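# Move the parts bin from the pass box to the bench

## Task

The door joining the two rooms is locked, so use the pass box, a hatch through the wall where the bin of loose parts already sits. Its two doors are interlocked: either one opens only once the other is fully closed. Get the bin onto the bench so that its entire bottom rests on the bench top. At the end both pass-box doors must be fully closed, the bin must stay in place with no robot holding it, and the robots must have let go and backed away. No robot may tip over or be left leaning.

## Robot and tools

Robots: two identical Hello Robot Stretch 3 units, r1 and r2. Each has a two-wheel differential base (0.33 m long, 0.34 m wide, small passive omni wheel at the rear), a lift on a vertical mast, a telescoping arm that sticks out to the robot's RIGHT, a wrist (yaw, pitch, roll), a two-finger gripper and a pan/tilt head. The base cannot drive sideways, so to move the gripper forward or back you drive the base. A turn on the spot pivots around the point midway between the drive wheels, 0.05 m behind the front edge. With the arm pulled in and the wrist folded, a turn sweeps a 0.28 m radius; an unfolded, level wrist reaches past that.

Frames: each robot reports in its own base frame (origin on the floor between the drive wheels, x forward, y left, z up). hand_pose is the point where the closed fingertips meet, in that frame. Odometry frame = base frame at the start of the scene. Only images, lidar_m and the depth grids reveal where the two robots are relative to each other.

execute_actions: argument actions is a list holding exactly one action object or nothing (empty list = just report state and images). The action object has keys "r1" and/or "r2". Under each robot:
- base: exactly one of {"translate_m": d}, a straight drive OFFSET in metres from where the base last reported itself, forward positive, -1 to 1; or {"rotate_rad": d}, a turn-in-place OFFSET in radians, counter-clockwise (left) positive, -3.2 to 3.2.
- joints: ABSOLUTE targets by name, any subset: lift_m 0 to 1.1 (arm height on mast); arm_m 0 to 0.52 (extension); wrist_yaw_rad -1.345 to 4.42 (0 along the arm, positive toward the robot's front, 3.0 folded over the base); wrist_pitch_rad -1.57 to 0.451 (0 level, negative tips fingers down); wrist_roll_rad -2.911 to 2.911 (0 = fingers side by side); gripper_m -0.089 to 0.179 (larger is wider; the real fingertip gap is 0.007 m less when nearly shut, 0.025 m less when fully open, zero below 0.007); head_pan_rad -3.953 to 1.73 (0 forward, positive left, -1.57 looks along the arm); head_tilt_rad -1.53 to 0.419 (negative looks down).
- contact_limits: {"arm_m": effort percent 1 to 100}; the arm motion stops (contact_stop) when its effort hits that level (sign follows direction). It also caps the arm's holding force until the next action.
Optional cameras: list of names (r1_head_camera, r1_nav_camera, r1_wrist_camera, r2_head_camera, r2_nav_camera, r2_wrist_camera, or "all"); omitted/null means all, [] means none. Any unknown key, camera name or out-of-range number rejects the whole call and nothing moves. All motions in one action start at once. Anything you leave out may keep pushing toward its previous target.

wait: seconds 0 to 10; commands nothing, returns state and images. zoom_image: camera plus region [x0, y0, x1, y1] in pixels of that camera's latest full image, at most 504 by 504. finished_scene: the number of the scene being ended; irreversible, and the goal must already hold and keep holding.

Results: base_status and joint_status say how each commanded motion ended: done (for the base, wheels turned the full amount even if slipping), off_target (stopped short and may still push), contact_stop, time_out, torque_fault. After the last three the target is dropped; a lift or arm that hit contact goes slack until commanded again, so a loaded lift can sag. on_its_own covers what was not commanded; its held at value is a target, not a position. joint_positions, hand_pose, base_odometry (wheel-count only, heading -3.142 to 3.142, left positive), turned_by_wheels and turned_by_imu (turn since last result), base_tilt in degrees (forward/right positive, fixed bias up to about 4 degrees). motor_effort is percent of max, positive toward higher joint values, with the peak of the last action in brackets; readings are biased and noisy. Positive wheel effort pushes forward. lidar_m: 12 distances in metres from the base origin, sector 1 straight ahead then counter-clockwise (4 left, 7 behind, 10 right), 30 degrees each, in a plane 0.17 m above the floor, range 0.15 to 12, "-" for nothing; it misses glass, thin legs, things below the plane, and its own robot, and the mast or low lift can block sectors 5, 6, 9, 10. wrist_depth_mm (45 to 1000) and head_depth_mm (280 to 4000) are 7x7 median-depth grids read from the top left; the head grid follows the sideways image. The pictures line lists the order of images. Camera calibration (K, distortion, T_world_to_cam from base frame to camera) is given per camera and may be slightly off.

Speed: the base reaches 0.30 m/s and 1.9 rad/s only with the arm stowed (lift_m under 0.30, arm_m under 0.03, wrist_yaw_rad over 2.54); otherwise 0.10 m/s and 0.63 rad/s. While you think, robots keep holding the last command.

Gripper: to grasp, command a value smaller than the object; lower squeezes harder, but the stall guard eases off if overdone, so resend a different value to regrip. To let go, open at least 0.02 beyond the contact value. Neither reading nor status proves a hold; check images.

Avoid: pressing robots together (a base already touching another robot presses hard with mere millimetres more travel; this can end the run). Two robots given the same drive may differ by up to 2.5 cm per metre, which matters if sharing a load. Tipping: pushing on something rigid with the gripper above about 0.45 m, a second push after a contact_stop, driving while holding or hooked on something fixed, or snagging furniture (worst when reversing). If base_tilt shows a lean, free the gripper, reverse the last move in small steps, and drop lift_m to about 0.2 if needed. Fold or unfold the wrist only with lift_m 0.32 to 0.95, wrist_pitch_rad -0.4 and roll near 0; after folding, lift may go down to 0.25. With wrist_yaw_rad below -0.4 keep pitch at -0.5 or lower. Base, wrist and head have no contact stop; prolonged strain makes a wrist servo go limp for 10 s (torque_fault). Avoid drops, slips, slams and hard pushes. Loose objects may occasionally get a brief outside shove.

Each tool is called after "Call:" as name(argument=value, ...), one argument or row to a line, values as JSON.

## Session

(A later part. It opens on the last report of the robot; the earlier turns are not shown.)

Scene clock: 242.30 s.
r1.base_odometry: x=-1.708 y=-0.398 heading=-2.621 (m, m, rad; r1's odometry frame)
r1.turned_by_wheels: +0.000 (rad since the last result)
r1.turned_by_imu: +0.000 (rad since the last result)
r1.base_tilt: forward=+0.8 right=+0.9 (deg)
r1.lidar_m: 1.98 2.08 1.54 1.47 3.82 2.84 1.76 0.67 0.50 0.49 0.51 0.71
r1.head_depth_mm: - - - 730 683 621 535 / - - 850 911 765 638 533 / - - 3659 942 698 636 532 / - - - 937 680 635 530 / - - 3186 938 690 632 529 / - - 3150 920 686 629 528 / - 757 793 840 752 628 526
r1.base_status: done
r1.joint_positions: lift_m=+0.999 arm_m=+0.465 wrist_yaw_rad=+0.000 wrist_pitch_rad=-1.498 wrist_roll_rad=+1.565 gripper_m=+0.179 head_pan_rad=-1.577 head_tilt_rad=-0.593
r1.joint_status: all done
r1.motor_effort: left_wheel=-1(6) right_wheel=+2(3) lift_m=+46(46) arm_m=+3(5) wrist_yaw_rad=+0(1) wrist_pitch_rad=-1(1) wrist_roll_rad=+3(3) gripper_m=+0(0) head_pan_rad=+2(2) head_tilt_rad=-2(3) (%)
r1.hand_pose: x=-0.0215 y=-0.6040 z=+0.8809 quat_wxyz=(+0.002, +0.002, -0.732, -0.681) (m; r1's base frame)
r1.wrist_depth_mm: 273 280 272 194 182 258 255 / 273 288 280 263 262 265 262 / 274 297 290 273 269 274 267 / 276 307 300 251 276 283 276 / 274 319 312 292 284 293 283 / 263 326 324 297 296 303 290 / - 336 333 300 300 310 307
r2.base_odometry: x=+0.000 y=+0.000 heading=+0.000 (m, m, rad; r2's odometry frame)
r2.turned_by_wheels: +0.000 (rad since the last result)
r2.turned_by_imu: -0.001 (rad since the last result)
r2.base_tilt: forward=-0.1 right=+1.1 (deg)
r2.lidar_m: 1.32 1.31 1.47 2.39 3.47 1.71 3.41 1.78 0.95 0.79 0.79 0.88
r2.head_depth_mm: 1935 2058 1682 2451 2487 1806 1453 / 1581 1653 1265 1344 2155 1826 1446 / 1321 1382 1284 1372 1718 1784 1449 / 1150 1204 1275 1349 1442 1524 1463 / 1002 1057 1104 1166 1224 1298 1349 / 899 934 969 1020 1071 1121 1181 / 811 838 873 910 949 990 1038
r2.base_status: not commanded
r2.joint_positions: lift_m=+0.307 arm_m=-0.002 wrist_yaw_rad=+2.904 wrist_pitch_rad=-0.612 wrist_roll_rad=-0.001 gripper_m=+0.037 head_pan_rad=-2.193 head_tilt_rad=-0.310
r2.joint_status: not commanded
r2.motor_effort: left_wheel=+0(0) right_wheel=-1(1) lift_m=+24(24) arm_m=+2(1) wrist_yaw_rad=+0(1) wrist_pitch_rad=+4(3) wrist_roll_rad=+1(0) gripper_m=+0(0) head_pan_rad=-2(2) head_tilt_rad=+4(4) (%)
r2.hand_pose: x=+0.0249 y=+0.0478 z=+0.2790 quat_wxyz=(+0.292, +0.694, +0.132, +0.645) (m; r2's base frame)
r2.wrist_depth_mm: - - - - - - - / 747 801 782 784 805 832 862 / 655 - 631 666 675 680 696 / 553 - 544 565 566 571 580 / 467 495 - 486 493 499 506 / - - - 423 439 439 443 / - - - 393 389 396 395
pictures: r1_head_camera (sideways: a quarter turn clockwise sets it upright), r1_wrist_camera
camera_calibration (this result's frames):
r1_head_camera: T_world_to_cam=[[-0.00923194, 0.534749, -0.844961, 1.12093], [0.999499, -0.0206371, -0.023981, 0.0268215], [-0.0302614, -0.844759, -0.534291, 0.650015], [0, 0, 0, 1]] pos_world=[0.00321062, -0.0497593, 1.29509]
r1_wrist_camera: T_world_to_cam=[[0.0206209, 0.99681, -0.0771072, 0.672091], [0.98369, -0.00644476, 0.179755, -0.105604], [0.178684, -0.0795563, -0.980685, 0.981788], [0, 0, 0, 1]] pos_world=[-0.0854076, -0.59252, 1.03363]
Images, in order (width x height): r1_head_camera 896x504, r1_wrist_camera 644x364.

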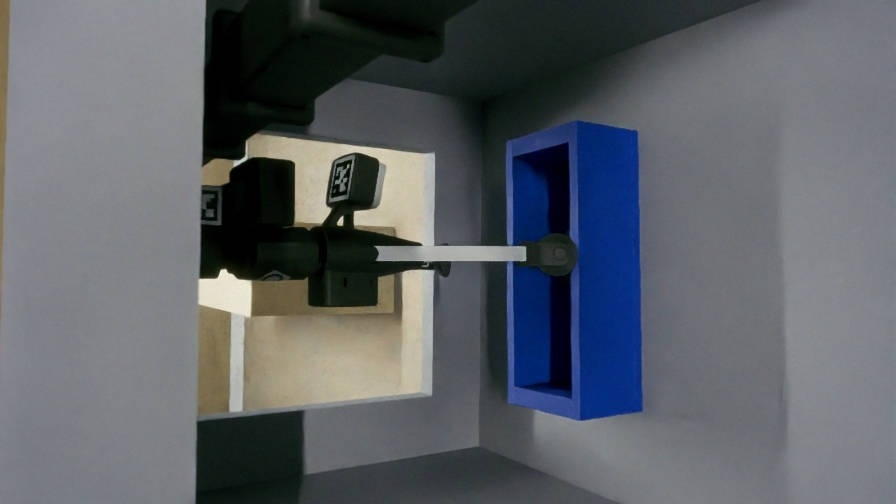

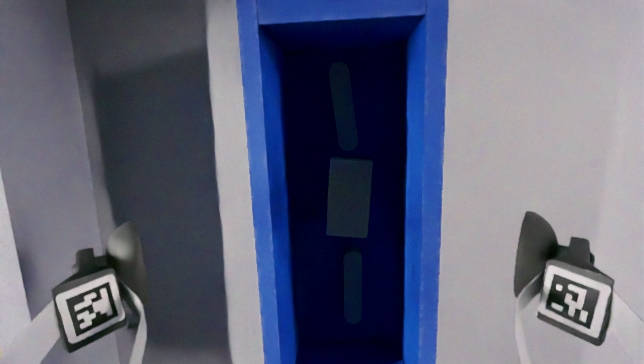

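Call:
execute_actions(
  actions=[
    {"r1":{"joints":{"arm_m":0.455,"lift_m":0.94}}},
  ],
  cameras=["r1_wrist_camera","r1_head_camera"],
)

Call:
execute_actions(
  actions=[
    {"r1":{"joints":{"lift_m":0.91}}},
  ],
  cameras=["r1_wrist_camera","r1_head_camera"],
)

Scene clock: 246.80 s.
r1.base_odometry: x=-1.708 y=-0.398 heading=-2.621 (m, m, rad; r1's odometry frame)
r1.turned_by_wheels: +0.000 (rad since the last result)
r1.turned_by_imu: +0.000 (rad since the last result)
r1.base_tilt: forward=+0.8 right=+0.9 (deg)
r1.lidar_m: 1.98 2.07 1.54 1.47 3.79 2.85 1.76 0.67 0.50 0.49 0.51 0.71
r1.head_depth_mm: - 691 651 - - 623 535 / - 767 - 919 765 637 533 / - - 3037 933 699 636 532 / - 2998 - 925 694 635 530 / - - 3163 941 689 632 529 / - - 3142 919 688 629 529 / - 757 792 842 753 626 526
r1.base_status: not commanded
r1.joint_positions: lift_m=+0.941 arm_m=+0.455 wrist_yaw_rad=+0.000 wrist_pitch_rad=-1.498 wrist_roll_rad=+1.565 gripper_m=+0.179 head_pan_rad=-1.577 head_tilt_rad=-0.593
r1.joint_status: all done
r1.motor_effort: left_wheel=-1(1) right_wheel=+2(2) lift_m=+15(40) arm_m=-4(3) wrist_yaw_rad=+0(0) wrist_pitch_rad=-1(0) wrist_roll_rad=+3(3) gripper_m=+0(0) head_pan_rad=+2(1) head_tilt_rad=-2(2) (%)
r1.hand_pose: x=-0.0215 y=-0.5945 z=+0.8221 quat_wxyz=(+0.002, +0.002, -0.732, -0.681) (m; r1's base frame)
r1.wrist_depth_mm: 226 222 155 195 162 205 202 / 233 230 167 209 171 211 208 / 240 236 165 215 174 218 214 / 248 244 164 200 176 223 220 / 258 250 182 198 180 231 225 / 264 260 180 237 182 241 230 / - 271 204 245 187 247 243
r2.base_odometry: x=+0.000 y=+0.000 heading=+0.000 (m, m, rad; r2's odometry frame)
r2.turned_by_wheels: +0.000 (rad since the last result)
r2.turned_by_imu: -0.001 (rad since the last result)
r2.base_tilt: forward=+0.0 right=+1.0 (deg)
r2.lidar_m: 1.32 1.31 1.47 2.39 3.49 1.70 3.39 1.78 0.95 0.79 0.79 0.88
r2.head_depth_mm: 1922 2039 1680 2475 2484 1823 1440 / 1573 1663 1262 1343 2159 1858 1446 / 1332 1388 1265 1358 1714 1768 1456 / 1142 1205 1277 1352 1445 1536 1445 / 1011 1057 1102 1161 1226 1292 1349 / 900 936 976 1023 1065 1123 1186 / 812 840 875 910 948 992 1037
r2.base_status: not commanded
r2.joint_positions: lift_m=+0.307 arm_m=-0.002 wrist_yaw_rad=+2.904 wrist_pitch_rad=-0.612 wrist_roll_rad=-0.001 gripper_m=+0.037 head_pan_rad=-2.193 head_tilt_rad=-0.310
r2.joint_status: not commanded
r2.motor_effort: left_wheel=+0(1) right_wheel=-2(1) lift_m=+24(24) arm_m=+0(1) wrist_yaw_rad=+0(0) wrist_pitch_rad=+4(3) wrist_roll_rad=+1(1) gripper_m=+0(0) head_pan_rad=-2(2) head_tilt_rad=+4(4) (%)
r2.hand_pose: x=+0.0249 y=+0.0478 z=+0.2790 quat_wxyz=(+0.292, +0.694, +0.132, +0.645) (m; r2's base frame)
r2.wrist_depth_mm: - - - - - - - / 754 777 774 798 813 830 868 / 628 - 658 643 665 681 699 / 543 - 557 562 559 562 569 / 477 498 - 492 493 496 496 / - - - 422 445 439 439 / - - - 393 391 398 399
pictures: r1_head_camera (sideways: a quarter turn clockwise sets it upright), r1_wrist_camera
camera_calibration (this result's frames):
r1_head_camera: T_world_to_cam=[[-0.00923201, 0.534749, -0.84496, 1.12093], [0.999499, -0.020637, -0.023981, 0.0268215], [-0.0302613, -0.844759, -0.534291, 0.650015], [0, 0, 0, 1]] pos_world=[0.00321063, -0.0497593, 1.29509]
r1_wrist_camera: T_world_to_cam=[[0.0206208, 0.99681, -0.0771072, 0.658161], [0.98369, -0.00644467, 0.179755, -0.0949746], [0.178684, -0.0795563, -0.980685, 0.92488], [0, 0, 0, 1]] pos_world=[-0.0854076, -0.583093, 0.974837]
Images, in order (width x height): r1_head_camera 896x504, r1_wrist_camera 644x364.

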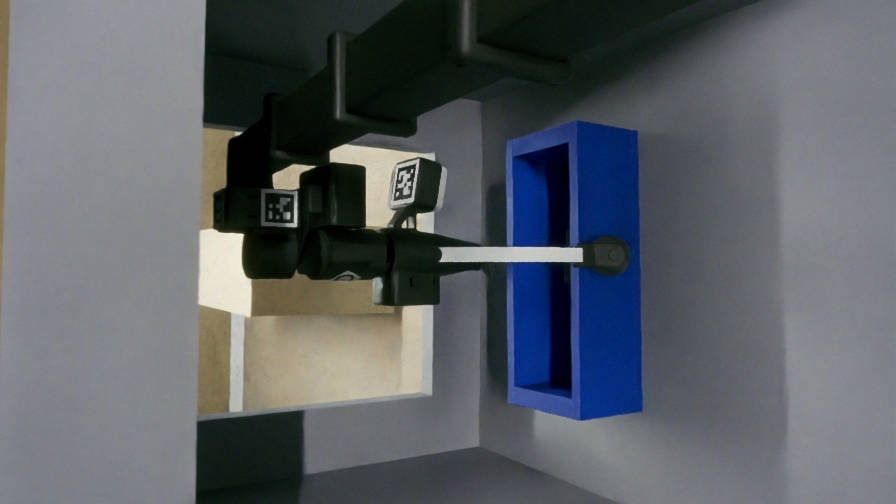

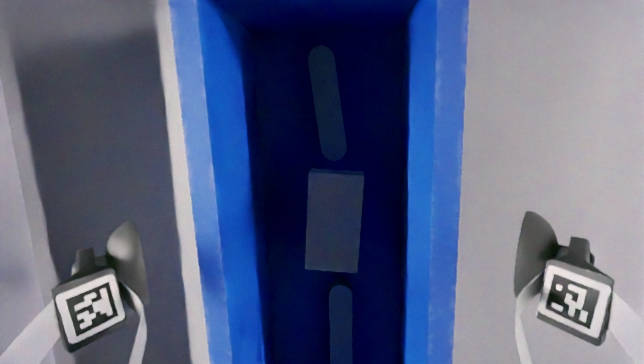

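Scene clock: 247.87 s.
r1.base_odometry: x=-1.708 y=-0.398 heading=-2.621 (m, m, rad; r1's odometry frame)
r1.turned_by_wheels: +0.000 (rad since the last result)
r1.turned_by_imu: +0.000 (rad since the last result)
r1.base_tilt: forward=+0.8 right=+0.9 (deg)
r1.lidar_m: 1.98 2.08 1.54 1.46 3.83 2.85 1.76 0.67 0.50 0.49 0.51 0.71
r1.head_depth_mm: - 692 692 646 - 622 534 / - 767 815 - 740 637 534 / - - - 948 699 636 532 / - 2813 2594 945 696 632 530 / - - 3131 939 688 632 530 / - - 3140 921 687 631 528 / - 757 792 842 752 628 526
r1.base_status: not commanded
r1.joint_positions: lift_m=+0.911 arm_m=+0.455 wrist_yaw_rad=+0.000 wrist_pitch_rad=-1.498 wrist_roll_rad=+1.565 gripper_m=+0.179 head_pan_rad=-1.577 head_tilt_rad=-0.593
r1.joint_status: all done
r1.motor_effort: left_wheel=-1(1) right_wheel=+2(3) lift_m=+15(19) arm_m=-3(3) wrist_yaw_rad=+0(0) wrist_pitch_rad=-1(1) wrist_roll_rad=+3(3) gripper_m=+0(0) head_pan_rad=+2(2) head_tilt_rad=-2(1) (%)
r1.hand_pose: x=-0.0215 y=-0.5945 z=+0.7921 quat_wxyz=(+0.002, +0.002, -0.732, -0.681) (m; r1's base frame)
r1.wrist_depth_mm: 196 115 155 175 163 176 175 / 201 114 167 178 171 181 180 / 209 204 166 185 174 185 185 / 216 210 163 187 177 191 191 / 222 217 162 164 179 197 195 / 230 123 161 200 183 204 200 / - 232 159 212 186 212 211
r2.base_odometry: x=+0.000 y=+0.000 heading=+0.000 (m, m, rad; r2's odometry frame)
r2.turned_by_wheels: +0.000 (rad since the last result)
r2.turned_by_imu: +0.000 (rad since the last result)
r2.base_tilt: forward=-0.1 right=+1.0 (deg)
r2.lidar_m: 1.32 1.31 1.47 2.38 3.48 1.71 3.41 1.79 0.95 0.79 0.79 0.88
r2.head_depth_mm: 1930 2054 1687 2457 2484 1817 1443 / 1569 1651 1258 1337 2136 1823 1441 / 1324 1381 1277 1365 1719 1773 1448 / 1138 1207 1277 1341 1433 1544 1459 / 1004 1055 1100 1159 1226 1297 1345 / 895 938 975 1024 1066 1125 1175 / 813 842 876 909 951 992 1036
r2.base_status: not commanded
r2.joint_positions: lift_m=+0.307 arm_m=-0.002 wrist_yaw_rad=+2.904 wrist_pitch_rad=-0.612 wrist_roll_rad=-0.001 gripper_m=+0.037 head_pan_rad=-2.193 head_tilt_rad=-0.310
r2.joint_status: not commanded
r2.motor_effort: left_wheel=+0(0) right_wheel=-2(1) lift_m=+24(24) arm_m=+0(1) wrist_yaw_rad=+0(0) wrist_pitch_rad=+3(3) wrist_roll_rad=+0(0) gripper_m=-1(0) head_pan_rad=-2(2) head_tilt_rad=+4(4) (%)
r2.hand_pose: x=+0.0249 y=+0.0478 z=+0.2790 quat_wxyz=(+0.292, +0.694, +0.132, +0.645) (m; r2's base frame)
r2.wrist_depth_mm: - - - - - - - / 734 789 801 794 802 821 831 / 639 - 662 672 654 688 685 / 538 - 561 558 565 580 579 / 480 490 - 491 492 498 503 / - - - 424 442 439 448 / - - - 389 393 397 395
pictures: r1_head_camera (sideways: a quarter turn clockwise sets it upright), r1_wrist_camera
camera_calibration (this result's frames):
r1_head_camera: T_world_to_cam=[[-0.00923201, 0.534749, -0.84496, 1.12093], [0.999499, -0.020637, -0.023981, 0.0268215], [-0.0302613, -0.844759, -0.534291, 0.650015], [0, 0, 0, 1]] pos_world=[0.00321063, -0.0497593, 1.29509]
r1_wrist_camera: T_world_to_cam=[[0.0206209, 0.99681, -0.0771071, 0.655848], [0.98369, -0.00644475, 0.179755, -0.0895838], [0.178684, -0.0795562, -0.980685, 0.895469], [0, 0, 0, 1]] pos_world=[-0.0854076, -0.583093, 0.944846]
Images, in order (width x height): r1_head_camera 896x504, r1_wrist_camera 644x364.

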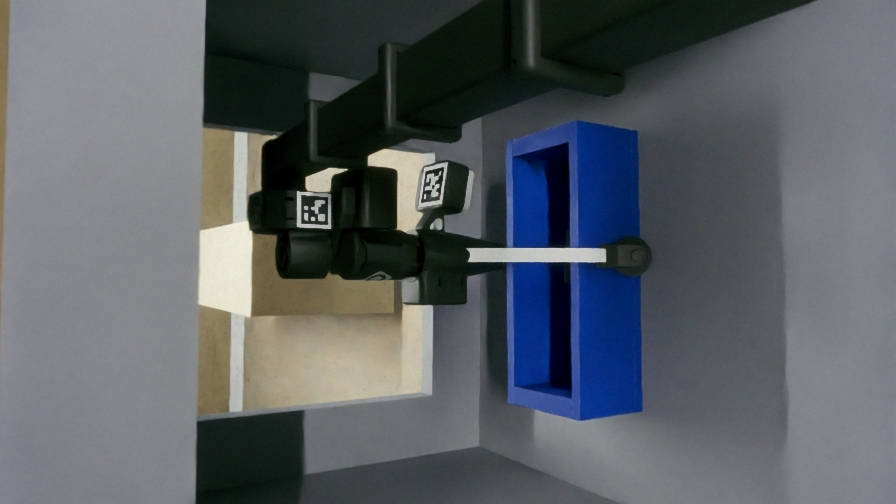

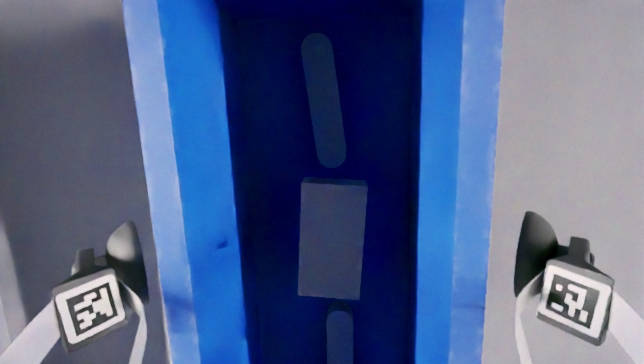

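Call:
execute_actions(
  actions=[
    {"r1":{"joints":{"lift_m":0.89,"arm_m":0.46}}},
  ],
  cameras=[],
)

Call:
execute_actions(
  actions=[
    {"r1":{"joints":{"gripper_m":0.06}}},
  ],
  cameras=[],
)

Call:
execute_actions(
  actions=[
    {"r1":{"joints":{"lift_m":0.95,"head_pan_rad":1.3,"head_tilt_rad":-0.5}}},
  ],
  cameras=["r1_wrist_camera","r1_head_camera"],
)

Scene clock: 252.63 s.
r1.base_odometry: x=-1.708 y=-0.398 heading=-2.621 (m, m, rad; r1's odometry frame)
r1.turned_by_wheels: +0.000 (rad since the last result)
r1.turned_by_imu: +0.000 (rad since the last result)
r1.base_tilt: forward=+0.9 right=+0.9 (deg)
r1.lidar_m: 1.98 2.07 1.54 1.46 3.82 2.84 1.75 0.67 0.50 0.49 0.51 0.71
r1.head_depth_mm: - 695 690 647 - - 523 / - 768 825 - 740 639 534 / - - - 926 700 636 532 / - 2813 2568 946 696 633 531 / - - 3164 940 691 633 529 / - - 3168 920 687 630 528 / - 757 793 841 752 629 527
r1.base_status: not commanded
r1.joint_positions: lift_m=+0.891 arm_m=+0.460 wrist_yaw_rad=+0.000 wrist_pitch_rad=-1.505 wrist_roll_rad=+1.565 gripper_m=+0.179 head_pan_rad=-1.577 head_tilt_rad=-0.593
r1.joint_status: lift_m contact_stop (moved -0.019 of -0.021); the others done
r1.on_its_own: lift_m is slack since a contact_stop, until your next command for it
r1.motor_effort: left_wheel=-1(1) right_wheel=+3(3) lift_m=+33(31) arm_m=+4(3) wrist_yaw_rad=+0(0) wrist_pitch_rad=+1(2) wrist_roll_rad=+3(3) gripper_m=-1(1) head_pan_rad=+2(2) head_tilt_rad=-2(2) (%)
r1.hand_pose: x=-0.0215 y=-0.5972 z=+0.7728 quat_wxyz=(+0.002, +0.002, -0.730, -0.684) (m; r1's base frame)
r1.wrist_depth_mm: 177 88 156 157 155 81 159 / 182 94 159 162 159 86 163 / 190 94 158 167 164 87 168 / 196 99 156 172 168 89 174 / 202 100 154 146 173 92 178 / 209 102 153 150 179 95 183 / - 106 151 190 186 99 192
r2.base_odometry: x=+0.000 y=+0.000 heading=+0.000 (m, m, rad; r2's odometry frame)
r2.turned_by_wheels: +0.000 (rad since the last result)
r2.turned_by_imu: -0.001 (rad since the last result)
r2.base_tilt: forward=-0.2 right=+1.1 (deg)
r2.lidar_m: 1.31 1.31 1.47 2.39 3.49 1.70 3.40 1.78 0.95 0.79 0.79 0.88
r2.head_depth_mm: 1922 2050 1677 2464 2478 1832 1430 / 1562 1648 1258 1347 2168 1827 1441 / 1317 1379 1275 1372 1707 1767 1454 / 1141 1206 1279 1348 1436 1546 1457 / 1004 1053 1111 1157 1226 1302 1345 / 900 936 981 1023 1075 1120 1180 / 812 843 871 913 947 987 1039
r2.base_status: not commanded
r2.joint_positions: lift_m=+0.307 arm_m=-0.002 wrist_yaw_rad=+2.904 wrist_pitch_rad=-0.612 wrist_roll_rad=-0.001 gripper_m=+0.037 head_pan_rad=-2.193 head_tilt_rad=-0.310
r2.joint_status: not commanded
r2.motor_effort: left_wheel=+0(0) right_wheel=-1(1) lift_m=+24(24) arm_m=+0(1) wrist_yaw_rad=+0(0) wrist_pitch_rad=+3(4) wrist_roll_rad=+0(1) gripper_m=+0(0) head_pan_rad=-2(2) head_tilt_rad=+4(4) (%)
r2.hand_pose: x=+0.0249 y=+0.0478 z=+0.2790 quat_wxyz=(+0.292, +0.694, +0.132, +0.645) (m; r2's base frame)
r2.wrist_depth_mm: - - - - - - - / 722 789 789 805 821 830 845 / 630 - 661 648 664 666 714 / 552 - 563 554 578 573 585 / 483 493 - 491 499 502 503 / - - - 427 443 444 438 / - - - 389 389 396 396
pictures: none
No camera images: the call's "cameras" was empty. Leave "cameras" out to get every camera's image.

not run: a stop came earlier in this reply.

not run: a stop came earlier in this reply.

Call:
execute_actions(
  actions=[
    {"r1":{"joints":{"lift_m":0.905}}},
  ],
  cameras=[],
)

Call:
execute_actions(
  actions=[
    {"r1":{"joints":{"gripper_m":0.06}}},
  ],
  cameras=[],
)

Call:
execute_actions(
  actions=[
    {"r1":{"joints":{"lift_m":0.96,"head_pan_rad":1.3,"head_tilt_rad":-0.5}}},
  ],
  cameras=["r1_wrist_camera","r1_head_camera"],
)

Scene clock: 258.23 s.
r1.base_odometry: x=-1.708 y=-0.398 heading=-2.621 (m, m, rad; r1's odometry frame)
r1.turned_by_wheels: +0.000 (rad since the last result)
r1.turned_by_imu: +0.000 (rad since the last result)
r1.base_tilt: forward=+0.8 right=+0.9 (deg)
r1.lidar_m: 1.98 2.07 1.54 1.46 3.81 2.85 1.75 0.67 0.50 0.49 0.51 0.71
r1.head_depth_mm: - 693 691 649 - 612 534 / - 765 814 - 751 636 533 / - - - 948 698 634 531 / - 2823 2587 944 694 633 531 / - - 3138 938 688 632 530 / - - 3182 919 685 629 528 / - 758 794 839 754 627 527
r1.base_status: not commanded
r1.joint_positions: lift_m=+0.904 arm_m=+0.460 wrist_yaw_rad=+0.000 wrist_pitch_rad=-1.500 wrist_roll_rad=+1.565 gripper_m=+0.179 head_pan_rad=-1.577 head_tilt_rad=-0.593
r1.joint_status: all done
r1.motor_effort: left_wheel=-1(1) right_wheel=+3(3) lift_m=+51(55) arm_m=+3(4) wrist_yaw_rad=+1(0) wrist_pitch_rad=+0(1) wrist_roll_rad=+3(3) gripper_m=+0(1) head_pan_rad=+1(2) head_tilt_rad=-3(3) (%)
r1.hand_pose: x=-0.0215 y=-0.5985 z=+0.7857 quat_wxyz=(+0.002, +0.002, -0.731, -0.682) (m; r1's base frame)
r1.wrist_depth_mm: 189 100 155 168 162 96 169 / 194 107 155 174 170 97 174 / 200 196 154 179 175 98 178 / 208 202 153 182 179 109 185 / 214 209 152 158 186 104 189 / 223 116 149 163 192 107 194 / - 225 149 204 199 158 204
r2.base_odometry: x=+0.000 y=+0.000 heading=+0.000 (m, m, rad; r2's odometry frame)
r2.turned_by_wheels: +0.000 (rad since the last result)
r2.turned_by_imu: -0.001 (rad since the last result)
r2.base_tilt: forward=-0.1 right=+1.0 (deg)
r2.lidar_m: 1.32 1.31 1.47 2.39 3.49 1.70 3.41 1.78 0.95 0.79 0.79 0.88
r2.head_depth_mm: 1932 2071 1680 2470 2510 1838 1442 / 1560 1656 1252 1335 2162 1839 1439 / 1323 1388 1275 1359 1722 1771 1444 / 1144 1208 1274 1344 1426 1539 1445 / 1000 1056 1107 1168 1226 1293 1341 / 904 938 978 1024 1067 1119 1186 / 814 843 877 910 946 991 1036
r2.base_status: not commanded
r2.joint_positions: lift_m=+0.307 arm_m=-0.002 wrist_yaw_rad=+2.904 wrist_pitch_rad=-0.612 wrist_roll_rad=-0.001 gripper_m=+0.037 head_pan_rad=-2.193 head_tilt_rad=-0.310
r2.joint_status: not commanded
r2.motor_effort: left_wheel=+0(0) right_wheel=-1(1) lift_m=+24(24) arm_m=+1(1) wrist_yaw_rad=+0(0) wrist_pitch_rad=+3(3) wrist_roll_rad=+0(0) gripper_m=+0(0) head_pan_rad=-3(2) head_tilt_rad=+3(4) (%)
r2.hand_pose: x=+0.0249 y=+0.0478 z=+0.2790 quat_wxyz=(+0.292, +0.694, +0.132, +0.645) (m; r2's base frame)
r2.wrist_depth_mm: - - - - - - - / 737 795 821 802 785 850 845 / 641 - 650 660 673 677 694 / 540 - 563 549 583 572 582 / 476 488 - 482 505 494 492 / - - - 427 435 439 444 / - - - 389 395 392 399
pictures: none
No camera images: the call's "cameras" was empty. Leave "cameras" out to get every camera's image.

Scene clock: 260.30 s.
r1.base_odometry: x=-1.708 y=-0.398 heading=-2.621 (m, m, rad; r1's odometry frame)
r1.turned_by_wheels: +0.000 (rad since the last result)
r1.turned_by_imu: +0.001 (rad since the last result)
r1.base_tilt: forward=+0.7 right=+0.7 (deg)
r1.lidar_m: 1.98 2.08 1.53 1.46 3.80 2.85 1.75 0.67 0.50 0.49 0.51 0.71
r1.head_depth_mm: - 691 688 646 - 614 535 / - 771 817 - 756 639 534 / - - - 948 703 636 533 / - 2880 2599 949 700 637 532 / - - 3189 942 694 635 531 / - - 3166 924 692 633 530 / - 761 798 842 758 630 529
r1.base_status: not commanded
r1.joint_positions: lift_m=+0.905 arm_m=+0.460 wrist_yaw_rad=+0.000 wrist_pitch_rad=-1.512 wrist_roll_rad=+1.566 gripper_m=+0.064 head_pan_rad=-1.577 head_tilt_rad=-0.593
r1.joint_status: gripper_m off_target (ended at +0.064, target +0.060)
r1.motor_effort: left_wheel=+0(2) right_wheel=+1(3) lift_m=+24(51) arm_m=+3(3) wrist_yaw_rad=+0(1) wrist_pitch_rad=+4(5) wrist_roll_rad=+3(3) gripper_m=-16(100) head_pan_rad=+2(1) head_tilt_rad=-3(3) (%)
r1.hand_pose: x=-0.0215 y=-0.5955 z=+0.7868 quat_wxyz=(+0.002, +0.001, -0.727, -0.686) (m; r1's base frame)
r1.wrist_depth_mm: 194 108 157 173 163 175 174 / 201 116 169 178 167 181 179 / 207 115 168 185 170 186 185 / 214 209 167 187 173 193 191 / 222 215 164 165 175 111 197 / 230 121 163 202 178 114 202 / 239 234 162 212 181 214 210
r2.base_odometry: x=+0.000 y=+0.000 heading=+0.000 (m, m, rad; r2's odometry frame)
r2.turned_by_wheels: +0.000 (rad since the last result)
r2.turned_by_imu: -0.001 (rad since the last result)
r2.base_tilt: forward=-0.2 right=+1.1 (deg)
r2.lidar_m: 1.32 1.31 1.47 2.39 3.49 1.70 3.41 1.78 0.95 0.79 0.79 0.88
r2.head_depth_mm: 1922 2075 1689 2468 2483 1844 1451 / 1572 1652 1264 1334 2150 1842 1439 / 1320 1374 1279 1356 1696 1750 1449 / 1145 1205 1279 1349 1436 1540 1453 / 1010 1055 1109 1163 1234 1293 1351 / 898 936 974 1030 1071 1123 1177 / 813 845 873 911 946 992 1039
r2.base_status: not commanded
r2.joint_positions: lift_m=+0.307 arm_m=-0.002 wrist_yaw_rad=+2.904 wrist_pitch_rad=-0.612 wrist_roll_rad=-0.001 gripper_m=+0.037 head_pan_rad=-2.193 head_tilt_rad=-0.310
r2.joint_status: not commanded
r2.motor_effort: left_wheel=-1(0) right_wheel=-1(1) lift_m=+24(24) arm_m=+0(2) wrist_yaw_rad=+0(0) wrist_pitch_rad=+3(3) wrist_roll_rad=+1(0) gripper_m=+0(0) head_pan_rad=-3(3) head_tilt_rad=+4(4) (%)
r2.hand_pose: x=+0.0249 y=+0.0478 z=+0.2790 quat_wxyz=(+0.292, +0.694, +0.132, +0.645) (m; r2's base frame)
r2.wrist_depth_mm: - - - - - - - / 740 784 787 801 809 838 845 / 641 - 651 655 655 677 696 / 557 - 550 564 564 571 581 / 481 491 - 487 494 488 506 / - - - 423 439 443 452 / - - - 393 392 394 395
pictures: none
No camera images: the call's "cameras" was empty. Leave "cameras" out to get every camera's image.

Scene clock: 262.13 s.
r1.base_odometry: x=-1.708 y=-0.398 heading=-2.621 (m, m, rad; r1's odometry frame)
r1.turned_by_wheels: +0.000 (rad since the last result)
r1.turned_by_imu: -0.002 (rad since the last result)
r1.base_tilt: forward=+0.9 right=+1.0 (deg)
r1.lidar_m: 1.98 2.08 1.54 1.46 3.83 2.85 1.76 0.67 0.50 0.49 0.51 0.71
r1.head_depth_mm: 3077 3190 3282 2945 2094 1645 1350 / 3574 3808 3944 2929 2097 1642 1339 / 3589 3926 - 2898 2092 1634 1331 / 3408 3841 2116 2354 2004 1629 1332 / 3356 3595 1911 2635 2083 1628 1331 / 3294 3527 1896 2591 2072 1621 1331 / 3195 3441 1889 1574 1918 1610 1325
r1.base_status: not commanded
r1.joint_positions: lift_m=+0.959 arm_m=+0.460 wrist_yaw_rad=+0.000 wrist_pitch_rad=-1.494 wrist_roll_rad=+1.566 gripper_m=+0.071 head_pan_rad=+1.293 head_tilt_rad=-0.505
r1.joint_status: all done
r1.on_its_own: gripper_m is held at +0.070, not at your +0.060, by its stall guard, which is still easing
r1.motor_effort: left_wheel=+0(4) right_wheel=+1(8) lift_m=+56(63) arm_m=+2(3) wrist_yaw_rad=+0(0) wrist_pitch_rad=-2(6) wrist_roll_rad=+3(3) gripper_m=-25(34) head_pan_rad=+2(30) head_tilt_rad=+2(12) (%)
r1.hand_pose: x=-0.0215 y=-0.6002 z=+0.8404 quat_wxyz=(+0.002, +0.002, -0.733, -0.680) (m; r1's base frame)
r1.wrist_depth_mm: 244 238 158 183 166 218 217 / 252 246 166 188 172 225 223 / 257 254 163 194 174 234 229 / 266 263 160 199 177 238 236 / 273 269 158 176 182 245 243 / 279 281 156 214 184 - 251 / 267 293 154 224 187 265 258
r2.base_odometry: x=+0.000 y=+0.000 heading=+0.000 (m, m, rad; r2's odometry frame)
r2.turned_by_wheels: +0.000 (rad since the last result)
r2.turned_by_imu: +0.000 (rad since the last result)
r2.base_tilt: forward=-0.1 right=+1.1 (deg)
r2.lidar_m: 1.32 1.31 1.47 2.39 3.49 1.70 3.40 1.78 0.95 0.79 0.79 0.88
r2.head_depth_mm: 1916 2035 1674 2514 2503 1819 1434 / 1579 1658 1262 1343 2160 1848 1445 / 1324 1378 1274 1358 1703 1769 1457 / 1142 1204 1278 1347 1447 1537 1451 / 1007 1055 1106 1165 1223 1300 1334 / 898 927 976 1026 1072 1122 1192 / 812 843 874 915 947 990 1036
r2.base_status: not commanded
r2.joint_positions: lift_m=+0.307 arm_m=-0.002 wrist_yaw_rad=+2.904 wrist_pitch_rad=-0.612 wrist_roll_rad=-0.001 gripper_m=+0.037 head_pan_rad=-2.193 head_tilt_rad=-0.310
r2.joint_status: not commanded
r2.motor_effort: left_wheel=+0(0) right_wheel=+0(1) lift_m=+24(24) arm_m=+1(1) wrist_yaw_rad=+0(0) wrist_pitch_rad=+3(4) wrist_roll_rad=+0(0) gripper_m=+0(1) head_pan_rad=-2(3) head_tilt_rad=+4(4) (%)
r2.hand_pose: x=+0.0249 y=+0.0478 z=+0.2790 quat_wxyz=(+0.292, +0.694, +0.132, +0.645) (m; r2's base frame)
r2.wrist_depth_mm: - - - - - - - / 735 816 795 795 815 828 842 / 623 - 644 662 676 682 687 / 550 - 562 562 576 580 576 / 480 479 - 485 498 487 512 / - - - 425 444 441 443 / - - - 389 392 392 396
pictures: r1_head_camera (sideways: a quarter turn clockwise sets it upright), r1_wrist_camera
camera_calibration (this result's frames):
r1_head_camera: T_world_to_cam=[[-0.113862, -0.44457, -0.888478, 1.17833], [-0.956687, 0.290237, -0.022623, 0.036989], [0.267927, 0.84742, -0.458362, 0.549401], [0, 0, 0, 1]] pos_world=[0.0223547, 0.0475398, 1.29958]
r1_wrist_camera: T_world_to_cam=[[0.0209698, 0.996472, -0.0812642, 0.66848], [0.983681, -0.00603606, 0.179818, -0.0981204], [0.178694, -0.0837088, -0.980337, 0.939662], [0, 0, 0, 1]] pos_world=[-0.0854101, -0.588056, 0.993153]
Images, in order (width x height): r1_head_camera 896x504, r1_wrist_camera 644x364.

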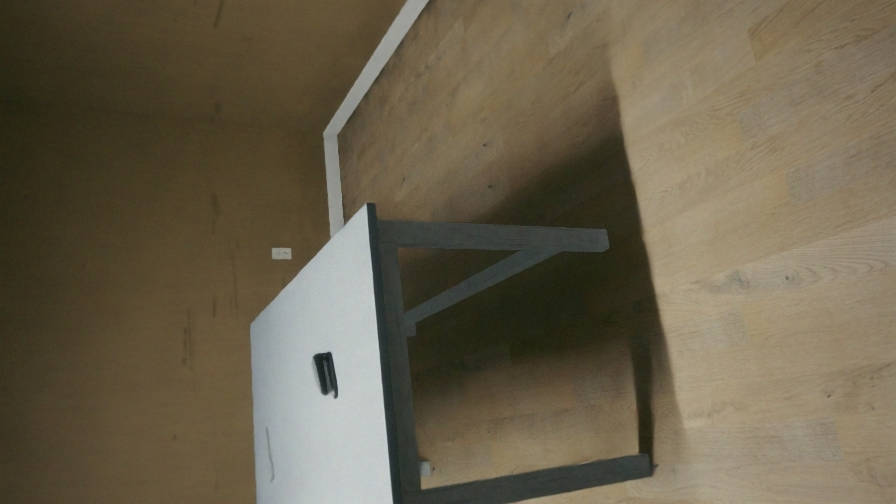

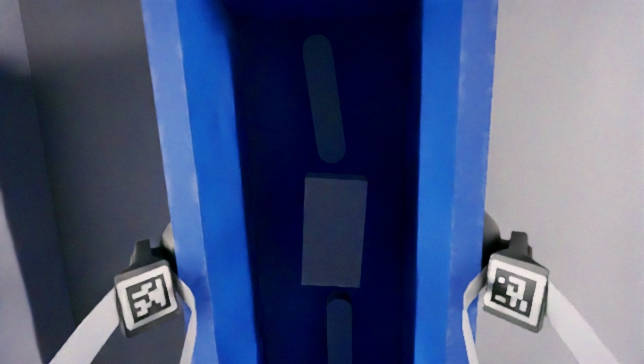

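Call:
execute_actions(
  actions=[
    {"r1":{"joints":{"arm_m":0.05}}},
  ],
  cameras=["r1_wrist_camera"],
)

Call:
execute_actions(
  actions=[
    {"r1":{"base":{"translate_m":0.2},"joints":{"lift_m":1.03}}},
  ],
  cameras=[],
)

Call:
execute_actions(
  actions=[
    {"r1":{"base":{"rotate_rad":1.571}}},
  ],
  cameras=[],
)

Call:
execute_actions(
  actions=[
    {"r1":{"base":{"translate_m":0.88},"joints":{"head_pan_rad":-1.57,"head_tilt_rad":-0.7}}},
  ],
  cameras=[],
)

Call:
execute_actions(
  actions=[
    {"r1":{"base":{"rotate_rad":1.571}}},
  ],
  cameras=["r1_wrist_camera","r1_head_camera","r1_nav_camera"],
)

Scene clock: 284.73 s.
r1.base_odometry: x=-1.708 y=-0.398 heading=-2.621 (m, m, rad; r1's odometry frame)
r1.turned_by_wheels: +0.000 (rad since the last result)
r1.turned_by_imu: -0.001 (rad since the last result)
r1.base_tilt: forward=+0.8 right=+0.9 (deg)
r1.lidar_m: 1.98 2.07 1.54 1.46 3.82 2.85 1.76 0.67 0.50 0.49 0.51 0.71
r1.head_depth_mm: 3078 3215 3302 2939 2099 1639 1343 / 3581 3850 3943 2912 2098 1625 1338 / 3538 3895 - 2902 2095 1628 1339 / 3483 3748 2124 2350 2009 1622 1338 / 3367 3645 1925 2601 2065 1622 1332 / 3296 3549 1899 2588 2071 1619 1328 / 3182 3446 1895 1566 1906 1610 1325
r1.base_status: not commanded
r1.joint_positions: lift_m=+0.959 arm_m=+0.050 wrist_yaw_rad=+0.000 wrist_pitch_rad=-1.494 wrist_roll_rad=+1.566 gripper_m=+0.083 head_pan_rad=+1.293 head_tilt_rad=-0.505
r1.joint_status: all done
r1.on_its_own: gripper_m is held at +0.082, not at your +0.060, by its stall guard, which is not easing now
r1.motor_effort: left_wheel=+0(0) right_wheel=+1(1) lift_m=+56(57) arm_m=-4(4) wrist_yaw_rad=-1(0) wrist_pitch_rad=-2(2) wrist_roll_rad=+3(3) gripper_m=-20(21) head_pan_rad=+3(2) head_tilt_rad=+2(1) (%)
r1.hand_pose: x=-0.0215 y=-0.1906 z=+0.8404 quat_wxyz=(+0.002, +0.002, -0.733, -0.680) (m; r1's base frame)
r1.wrist_depth_mm: 245 240 158 182 167 894 889 / 254 249 165 186 171 926 903 / 263 256 163 193 174 950 958 / 272 265 160 199 178 985 998 / 279 273 159 176 181 - 999 / 294 285 156 215 185 - - / 300 295 154 221 188 - -
r2.base_odometry: x=+0.000 y=+0.000 heading=+0.000 (m, m, rad; r2's odometry frame)
r2.turned_by_wheels: +0.000 (rad since the last result)
r2.turned_by_imu: -0.002 (rad since the last result)
r2.base_tilt: forward=-0.1 right=+1.1 (deg)
r2.lidar_m: 1.31 1.31 1.47 2.39 3.48 1.70 3.40 1.79 0.95 0.79 0.79 0.88
r2.head_depth_mm: 1918 2053 1690 2437 2452 1828 1434 / 1568 1655 1262 1346 2171 1822 1447 / 1324 1386 1269 1357 1716 1767 1442 / 1145 1201 1280 1350 1443 1538 1446 / 1002 1054 1107 1157 1229 1302 1346 / 899 937 981 1024 1067 1123 1184 / 814 839 875 911 944 988 1041
r2.base_status: not commanded
r2.joint_positions: lift_m=+0.307 arm_m=-0.002 wrist_yaw_rad=+2.904 wrist_pitch_rad=-0.612 wrist_roll_rad=-0.001 gripper_m=+0.037 head_pan_rad=-2.193 head_tilt_rad=-0.310
r2.joint_status: not commanded
r2.motor_effort: left_wheel=+0(0) right_wheel=-1(1) lift_m=+24(24) arm_m=+1(1) wrist_yaw_rad=+0(0) wrist_pitch_rad=+3(3) wrist_roll_rad=+1(1) gripper_m=+0(0) head_pan_rad=-2(3) head_tilt_rad=+4(4) (%)
r2.hand_pose: x=+0.0249 y=+0.0478 z=+0.2790 quat_wxyz=(+0.292, +0.694, +0.132, +0.645) (m; r2's base frame)
r2.wrist_depth_mm: - - - - - - - / 728 777 802 800 806 837 818 / 637 - 659 674 668 666 699 / 563 - 562 557 567 568 579 / 487 486 - 486 500 501 500 / - - - 429 438 446 450 / - - - 390 391 395 400
pictures: r1_wrist_camera
camera_calibration (this result's frames):
r1_wrist_camera: T_world_to_cam=[[0.0208441, 0.996475, -0.0812638, 0.260371], [0.983682, -0.00591212, 0.179818, -0.0956241], [0.178704, -0.0836859, -0.980337, 0.973949], [0, 0, 0, 1]] pos_world=[-0.0854122, -0.178512, 0.993153]
Images, in order (width x height): r1_wrist_camera 644x364.

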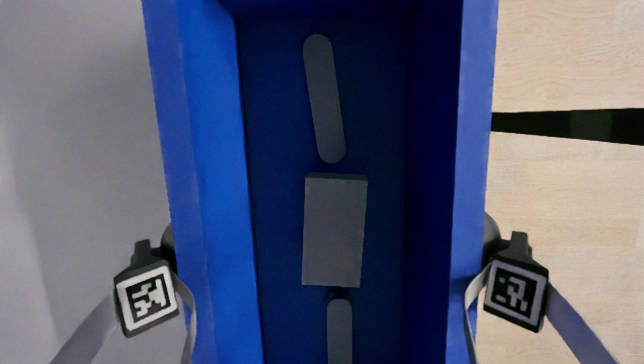

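Scene clock: 287.80 s.
r1.base_odometry: x=-1.882 y=-0.498 heading=-2.621 (m, m, rad; r1's odometry frame)
r1.turned_by_wheels: +0.000 (rad since the last result)
r1.turned_by_imu: +0.000 (rad since the last result)
r1.base_tilt: forward=+0.8 right=+0.9 (deg)
r1.lidar_m: 1.79 1.86 2.60 1.48 3.98 3.03 1.78 0.68 0.50 0.49 0.51 0.72
r1.head_depth_mm: 2762 2853 3012 2871 2100 1637 1344 / 3351 3442 3577 2918 2090 1639 1338 / 3571 3833 - 2910 2088 1635 1334 / 3461 3785 - 2893 2082 1621 1334 / 3334 3650 2096 2473 1945 1621 1333 / 3279 3591 1913 2591 2053 1613 1324 / 3169 3453 1891 2575 2077 1617 1329
r1.base_status: done
r1.joint_positions: lift_m=+1.029 arm_m=+0.050 wrist_yaw_rad=+0.000 wrist_pitch_rad=-1.494 wrist_roll_rad=+1.566 gripper_m=+0.083 head_pan_rad=+1.293 head_tilt_rad=-0.505
r1.joint_status: all done
r1.on_its_own: gripper_m is held at +0.082, not at your +0.060, by its stall guard, which is not easing now
r1.motor_effort: left_wheel=+0(6) right_wheel=+1(5) lift_m=+56(56) arm_m=-4(3) wrist_yaw_rad=+0(0) wrist_pitch_rad=-2(2) wrist_roll_rad=+3(3) gripper_m=-21(21) head_pan_rad=+1(2) head_tilt_rad=+1(2) (%)
r1.hand_pose: x=-0.0215 y=-0.1906 z=+0.9105 quat_wxyz=(+0.002, +0.002, -0.733, -0.680) (m; r1's base frame)
r1.wrist_depth_mm: 316 309 158 183 166 968 940 / 328 322 165 186 171 976 974 / 338 330 163 193 173 - - / 351 343 160 199 178 - - / 361 351 158 176 181 - - / 289 298 155 213 185 - - / 229 209 155 222 189 - -
r2.base_odometry: x=+0.000 y=+0.000 heading=+0.000 (m, m, rad; r2's odometry frame)
r2.turned_by_wheels: +0.000 (rad since the last result)
r2.turned_by_imu: -0.001 (rad since the last result)
r2.base_tilt: forward=-0.1 right=+1.1 (deg)
r2.lidar_m: 1.32 1.31 1.47 2.39 3.49 1.71 3.41 1.78 0.95 0.79 0.79 0.89
r2.head_depth_mm: 1940 2030 1676 2465 2477 1819 1442 / 1573 1659 1264 1351 2172 1824 1439 / 1321 1386 1273 1371 1707 1769 1448 / 1144 1201 1275 1353 1444 1535 1454 / 1007 1051 1109 1157 1227 1302 1344 / 897 940 979 1026 1069 1127 1186 / 808 842 876 913 944 989 1041
r2.base_status: not commanded
r2.joint_positions: lift_m=+0.307 arm_m=-0.002 wrist_yaw_rad=+2.904 wrist_pitch_rad=-0.612 wrist_roll_rad=-0.001 gripper_m=+0.037 head_pan_rad=-2.193 head_tilt_rad=-0.310
r2.joint_status: not commanded
r2.motor_effort: left_wheel=+0(0) right_wheel=-2(0) lift_m=+24(24) arm_m=+1(0) wrist_yaw_rad=+0(0) wrist_pitch_rad=+4(4) wrist_roll_rad=+1(0) gripper_m=+0(0) head_pan_rad=-2(3) head_tilt_rad=+4(4) (%)
r2.hand_pose: x=+0.0249 y=+0.0478 z=+0.2790 quat_wxyz=(+0.292, +0.694, +0.132, +0.645) (m; r2's base frame)
r2.wrist_depth_mm: - - - - - - - / 740 798 780 784 827 809 835 / 629 - 665 665 680 682 700 / 545 - 558 562 575 569 579 / 477 489 - 502 498 494 500 / - - - 430 438 440 442 / - - - 392 387 394 399
pictures: none
No camera images: the call's "cameras" was empty. Leave "cameras" out to get every camera's image.

Scene clock: 291.23 s.
r1.base_odometry: x=-1.882 y=-0.498 heading=-1.050 (m, m, rad; r1's odometry frame)
r1.turned_by_wheels: +1.571 (rad since the last result)
r1.turned_by_imu: +1.588 (rad since the last result)
r1.base_tilt: forward=+0.8 right=+0.9 (deg)
r1.lidar_m: 1.48 3.97 3.05 1.79 0.69 0.51 0.49 0.51 0.71 1.79 1.86 2.58
r1.head_depth_mm: 2918 3226 3540 2913 2104 1641 1346 / 2822 3053 3438 2901 2092 1628 1341 / 2696 622 693 785 1937 1633 1338 / 2625 578 635 698 779 1632 1335 / 2554 541 3076 2882 775 1530 1334 / 2489 509 2982 2871 2072 733 1330 / 2431 480 2890 2856 2063 672 1320
r1.base_status: done
r1.joint_positions: lift_m=+1.029 arm_m=+0.050 wrist_yaw_rad=-0.002 wrist_pitch_rad=-1.495 wrist_roll_rad=+1.576 gripper_m=+0.086 head_pan_rad=+1.293 head_tilt_rad=-0.505
r1.joint_status: not commanded
r1.on_its_own: gripper_m is held at +0.085, not at your +0.060, by its stall guard, which is not easing now
r1.motor_effort: left_wheel=-2(6) right_wheel=+3(9) lift_m=+56(56) arm_m=-2(4) wrist_yaw_rad=+3(9) wrist_pitch_rad=-1(6) wrist_roll_rad=-3(11) gripper_m=-19(22) head_pan_rad=+2(2) head_tilt_rad=+3(2) (%)
r1.hand_pose: x=-0.0215 y=-0.1901 z=+0.9105 quat_wxyz=(-0.002, -0.003, -0.733, -0.680) (m; r1's base frame)
r1.wrist_depth_mm: - - 161 180 167 956 968 / - - 165 185 172 996 988 / - - 163 191 174 - - / - - 160 198 177 - - / - - 158 175 181 - - / - - 156 216 184 - - / - - 154 224 188 - -
r2.base_odometry: x=+0.000 y=+0.000 heading=+0.000 (m, m, rad; r2's odometry frame)
r2.turned_by_wheels: +0.000 (rad since the last result)
r2.turned_by_imu: -0.001 (rad since the last result)
r2.base_tilt: forward=-0.2 right=+1.2 (deg)
r2.lidar_m: 1.32 1.31 1.47 2.39 3.48 1.71 3.40 1.78 0.95 0.79 0.79 0.88
r2.head_depth_mm: 1934 2054 1679 2458 2467 1819 1438 / 1576 1651 1253 1342 2168 1820 1448 / 1309 1379 1273 1381 1730 1765 1445 / 1139 1211 1279 1346 1430 1537 1453 / 1009 1059 1101 1167 1231 1308 1340 / 898 936 978 1022 1072 1117 1185 / 811 839 873 908 948 989 1033
r2.base_status: not commanded
r2.joint_positions: lift_m=+0.307 arm_m=-0.002 wrist_yaw_rad=+2.904 wrist_pitch_rad=-0.612 wrist_roll_rad=-0.001 gripper_m=+0.037 head_pan_rad=-2.193 head_tilt_rad=-0.310
r2.joint_status: not commanded
r2.motor_effort: left_wheel=+0(0) right_wheel=+0(0) lift_m=+24(24) arm_m=+1(1) wrist_yaw_rad=+0(0) wrist_pitch_rad=+3(4) wrist_roll_rad=+1(1) gripper_m=+0(0) head_pan_rad=-2(3) head_tilt_rad=+4(3) (%)
r2.hand_pose: x=+0.0249 y=+0.0478 z=+0.2790 quat_wxyz=(+0.292, +0.694, +0.132, +0.645) (m; r2's base frame)
r2.wrist_depth_mm: - - - - - - - / 749 795 793 797 789 821 863 / 635 - 666 657 671 670 702 / 549 - 551 555 562 573 590 / 482 495 - 491 504 493 501 / - - - 426 435 435 444 / - - - 391 388 394 399
pictures: none
No camera images: the call's "cameras" was empty. Leave "cameras" out to get every camera's image.

Scene clock: 301.10 s.
r1.base_odometry: x=-1.444 y=-1.261 heading=-1.050 (m, m, rad; r1's odometry frame)
r1.turned_by_wheels: +0.000 (rad since the last result)
r1.turned_by_imu: +0.000 (rad since the last result)
r1.base_tilt: forward=+0.8 right=+0.9 (deg)
r1.lidar_m: 1.29 0.65 3.01 2.94 1.90 1.41 1.37 1.42 1.86 1.80 1.88 0.65
r1.head_depth_mm: 1537 - - - - - 375 / 1542 1693 - - - 359 384 / 1549 1699 - - - - 383 / 1543 1718 1963 2116 - - 383 / 1539 1742 1962 2119 1734 - 384 / 1544 1731 1961 2100 1690 1398 384 / 1543 1727 1955 2084 1676 1397 377
r1.base_status: done
r1.joint_positions: lift_m=+1.029 arm_m=+0.050 wrist_yaw_rad=-0.002 wrist_pitch_rad=-1.495 wrist_roll_rad=+1.576 gripper_m=+0.086 head_pan_rad=-1.563 head_tilt_rad=-0.692
r1.joint_status: all done
r1.on_its_own: gripper_m is held at +0.085, not at your +0.060, by its stall guard, which is not easing now
r1.motor_effort: left_wheel=-2(3) right_wheel=+3(6) lift_m=+56(56) arm_m=-2(2) wrist_yaw_rad=+2(1) wrist_pitch_rad=-1(2) wrist_roll_rad=-3(3) gripper_m=-19(20) head_pan_rad=-2(29) head_tilt_rad=-3(17) (%)
r1.hand_pose: x=-0.0215 y=-0.1901 z=+0.9105 quat_wxyz=(-0.002, -0.003, -0.733, -0.680) (m; r1's base frame)
r1.wrist_depth_mm: - - 160 180 168 948 955 / - - 165 185 172 - 980 / - - 162 192 175 - - / - - 160 199 178 - - / - - 158 175 182 - - / - - 156 216 185 - - / - - 154 226 187 - -
r2.base_odometry: x=+0.000 y=+0.000 heading=+0.000 (m, m, rad; r2's odometry frame)
r2.turned_by_wheels: +0.000 (rad since the last result)
r2.turned_by_imu: -0.003 (rad since the last result)
r2.base_tilt: forward=-0.2 right=+1.1 (deg)
r2.lidar_m: 1.32 1.31 1.47 2.39 3.50 1.70 3.42 1.78 0.95 0.79 0.79 0.88
r2.head_depth_mm: 1927 2068 1675 2481 2479 1825 1443 / 1577 1667 1258 1335 2154 1835 1441 / 1319 1384 1278 1355 1715 1772 1442 / 1138 1214 1273 1348 1434 1534 1454 / 1011 1055 1109 1158 1229 1303 1345 / 898 935 980 1021 1064 1123 1187 / 817 842 874 911 949 992 1041
r2.base_status: not commanded
r2.joint_positions: lift_m=+0.307 arm_m=-0.002 wrist_yaw_rad=+2.904 wrist_pitch_rad=-0.612 wrist_roll_rad=-0.001 gripper_m=+0.037 head_pan_rad=-2.193 head_tilt_rad=-0.310
r2.joint_status: not commanded
r2.motor_effort: left_wheel=+0(0) right_wheel=-1(1) lift_m=+24(24) arm_m=+1(1) wrist_yaw_rad=+0(0) wrist_pitch_rad=+4(4) wrist_roll_rad=+0(0) gripper_m=+0(1) head_pan_rad=-2(3) head_tilt_rad=+4(4) (%)
r2.hand_pose: x=+0.0249 y=+0.0478 z=+0.2790 quat_wxyz=(+0.292, +0.694, +0.132, +0.645) (m; r2's base frame)
r2.wrist_depth_mm: - - - - - - - / 746 787 802 801 813 845 842 / 631 - 671 661 668 681 687 / 540 - 561 551 575 577 582 / 472 494 - 490 494 502 503 / - - - 424 436 441 449 / - - - 387 395 397 403
pictures: none
No camera images: the call's "cameras" was empty. Leave "cameras" out to get every camera's image.

Scene clock: 304.53 s.
r1.base_odometry: x=-1.444 y=-1.261 heading=+0.521 (m, m, rad; r1's odometry frame)
r1.turned_by_wheels: +1.571 (rad since the last result)
r1.turned_by_imu: +1.589 (rad since the last result)
r1.base_tilt: forward=+0.8 right=+0.9 (deg)
r1.lidar_m: 2.94 1.91 1.41 1.36 1.42 1.86 1.80 1.88 0.65 1.28 0.65 3.03
r1.head_depth_mm: 2519 - - - - - 375 / 2545 2726 - - - 359 384 / 2551 1913 - - - - 383 / 2562 1834 1164 899 - - 382 / 2533 1751 1155 864 755 - 384 / 2537 1871 1147 859 1544 1399 384 / 2549 2878 1200 856 844 947 377
r1.base_status: done
r1.joint_positions: lift_m=+1.029 arm_m=+0.050 wrist_yaw_rad=-0.002 wrist_pitch_rad=-1.495 wrist_roll_rad=+1.576 gripper_m=+0.086 head_pan_rad=-1.563 head_tilt_rad=-0.692
r1.joint_status: not commanded
r1.on_its_own: gripper_m is held at +0.085, not at your +0.060, by its stall guard, which is not easing now
r1.motor_effort: left_wheel=-2(6) right_wheel=+3(6) lift_m=+57(56) arm_m=-2(2) wrist_yaw_rad=+2(3) wrist_pitch_rad=-2(1) wrist_roll_rad=-4(3) gripper_m=-19(20) head_pan_rad=-3(2) head_tilt_rad=-3(3) (%)
r1.hand_pose: x=-0.0215 y=-0.1901 z=+0.9105 quat_wxyz=(-0.002, -0.003, -0.733, -0.680) (m; r1's base frame)
r1.wrist_depth_mm: - 655 160 180 168 967 981 / - - 165 185 171 982 973 / - - 163 192 174 - - / - - 160 198 177 - - / - - 158 176 181 - - / - - 156 216 185 - - / 443 - 154 224 188 - -
r2.base_odometry: x=+0.000 y=+0.000 heading=+0.000 (m, m, rad; r2's odometry frame)
r2.turned_by_wheels: +0.000 (rad since the last result)
r2.turned_by_imu: -0.001 (rad since the last result)
r2.base_tilt: forward=-0.1 right=+1.0 (deg)
r2.lidar_m: 1.32 1.31 1.47 2.39 3.48 1.70 3.40 1.78 0.95 0.79 0.79 0.88
r2.head_depth_mm: 1923 2043 1694 2479 2469 1825 1436 / 1580 1658 1258 1335 2157 1827 1442 / 1324 1376 1275 1369 1725 1763 1448 / 1144 1201 1276 1347 1441 1537 1458 / 1003 1056 1111 1155 1223 1294 1346 / 898 938 973 1019 1070 1128 1186 / 811 842 873 910 947 991 1036
r2.base_status: not commanded
r2.joint_positions: lift_m=+0.307 arm_m=-0.002 wrist_yaw_rad=+2.904 wrist_pitch_rad=-0.612 wrist_roll_rad=-0.001 gripper_m=+0.037 head_pan_rad=-2.193 head_tilt_rad=-0.310
r2.joint_status: not commanded
r2.motor_effort: left_wheel=+0(0) right_wheel=-2(2) lift_m=+24(24) arm_m=+1(1) wrist_yaw_rad=+0(0) wrist_pitch_rad=+4(4) wrist_roll_rad=+1(1) gripper_m=-1(0) head_pan_rad=-2(2) head_tilt_rad=+4(4) (%)
r2.hand_pose: x=+0.0249 y=+0.0478 z=+0.2790 quat_wxyz=(+0.292, +0.694, +0.132, +0.645) (m; r2's base frame)
r2.wrist_depth_mm: - - - - - - - / 752 797 791 772 813 824 845 / 635 - 643 655 677 680 686 / 541 - 563 570 569 574 579 / 468 494 - 497 492 505 501 / - - - 430 439 447 447 / - - - 391 388 395 396
pictures: r1_head_camera (sideways: a quarter turn clockwise sets it upright), r1_nav_camera (sideways: a quarter turn counterclockwise sets it upright), r1_wrist_camera
camera_calibration (this result's frames):
r1_head_camera: T_world_to_cam=[[-0.0173343, 0.615239, -0.78815, 1.04692], [0.999671, -0.00423382, -0.0252914, 0.0285233], [-0.0188971, -0.788329, -0.614964, 0.754899], [0, 0, 0, 1]] pos_world=[0.00389907, -0.0488755, 1.29008]
r1_nav_camera: T_world_to_cam=[[0.029885, -0.666082, 0.74528, -0.937298], [-0.998547, -0.0533478, -0.0076379, 0.0633473], [0.0448465, -0.743968, -0.666708, 0.821555], [0, 0, 0, 1]] pos_world=[0.0544226, -0.00972675, 1.24677]
r1_wrist_camera: T_world_to_cam=[[0.0333054, 0.996233, -0.0800677, 0.264739], [0.983391, -0.0183639, 0.180567, -0.111279], [0.178416, -0.0847517, -0.980298, 1.04238], [0, 0, 0, 1]] pos_world=[-0.0853637, -0.177442, 1.06313]
Images, in order (width x height): r1_head_camera 896x504, r1_nav_camera 672x504, r1_wrist_camera 644x364.

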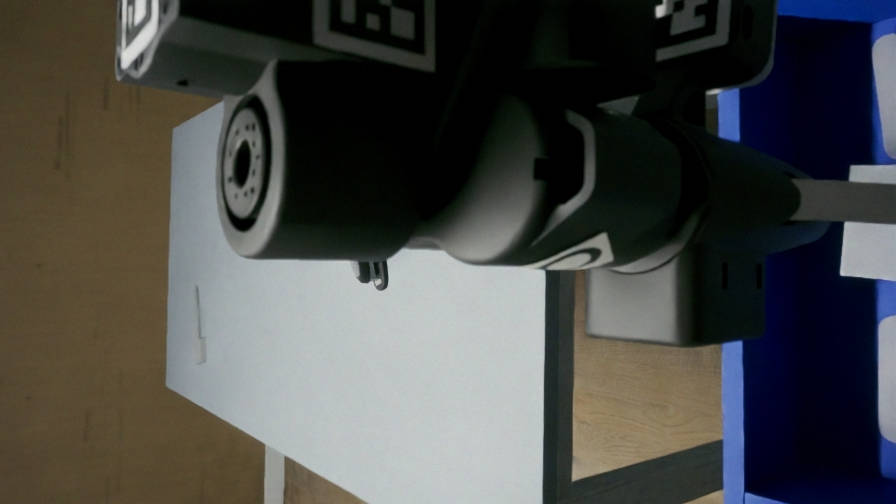

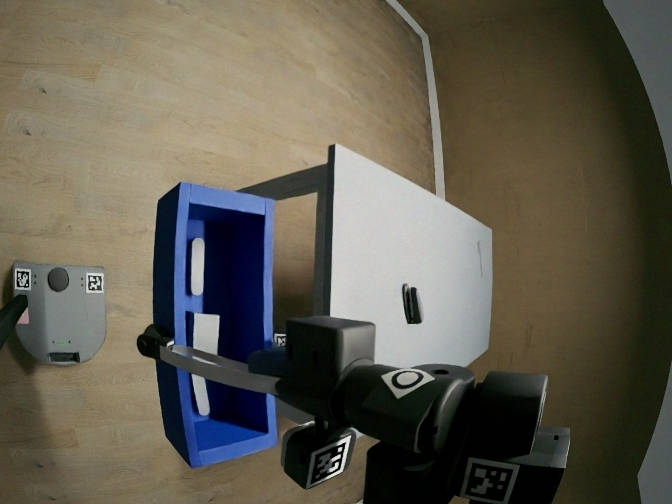

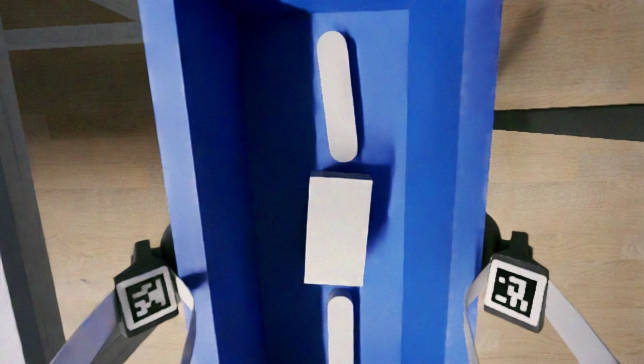

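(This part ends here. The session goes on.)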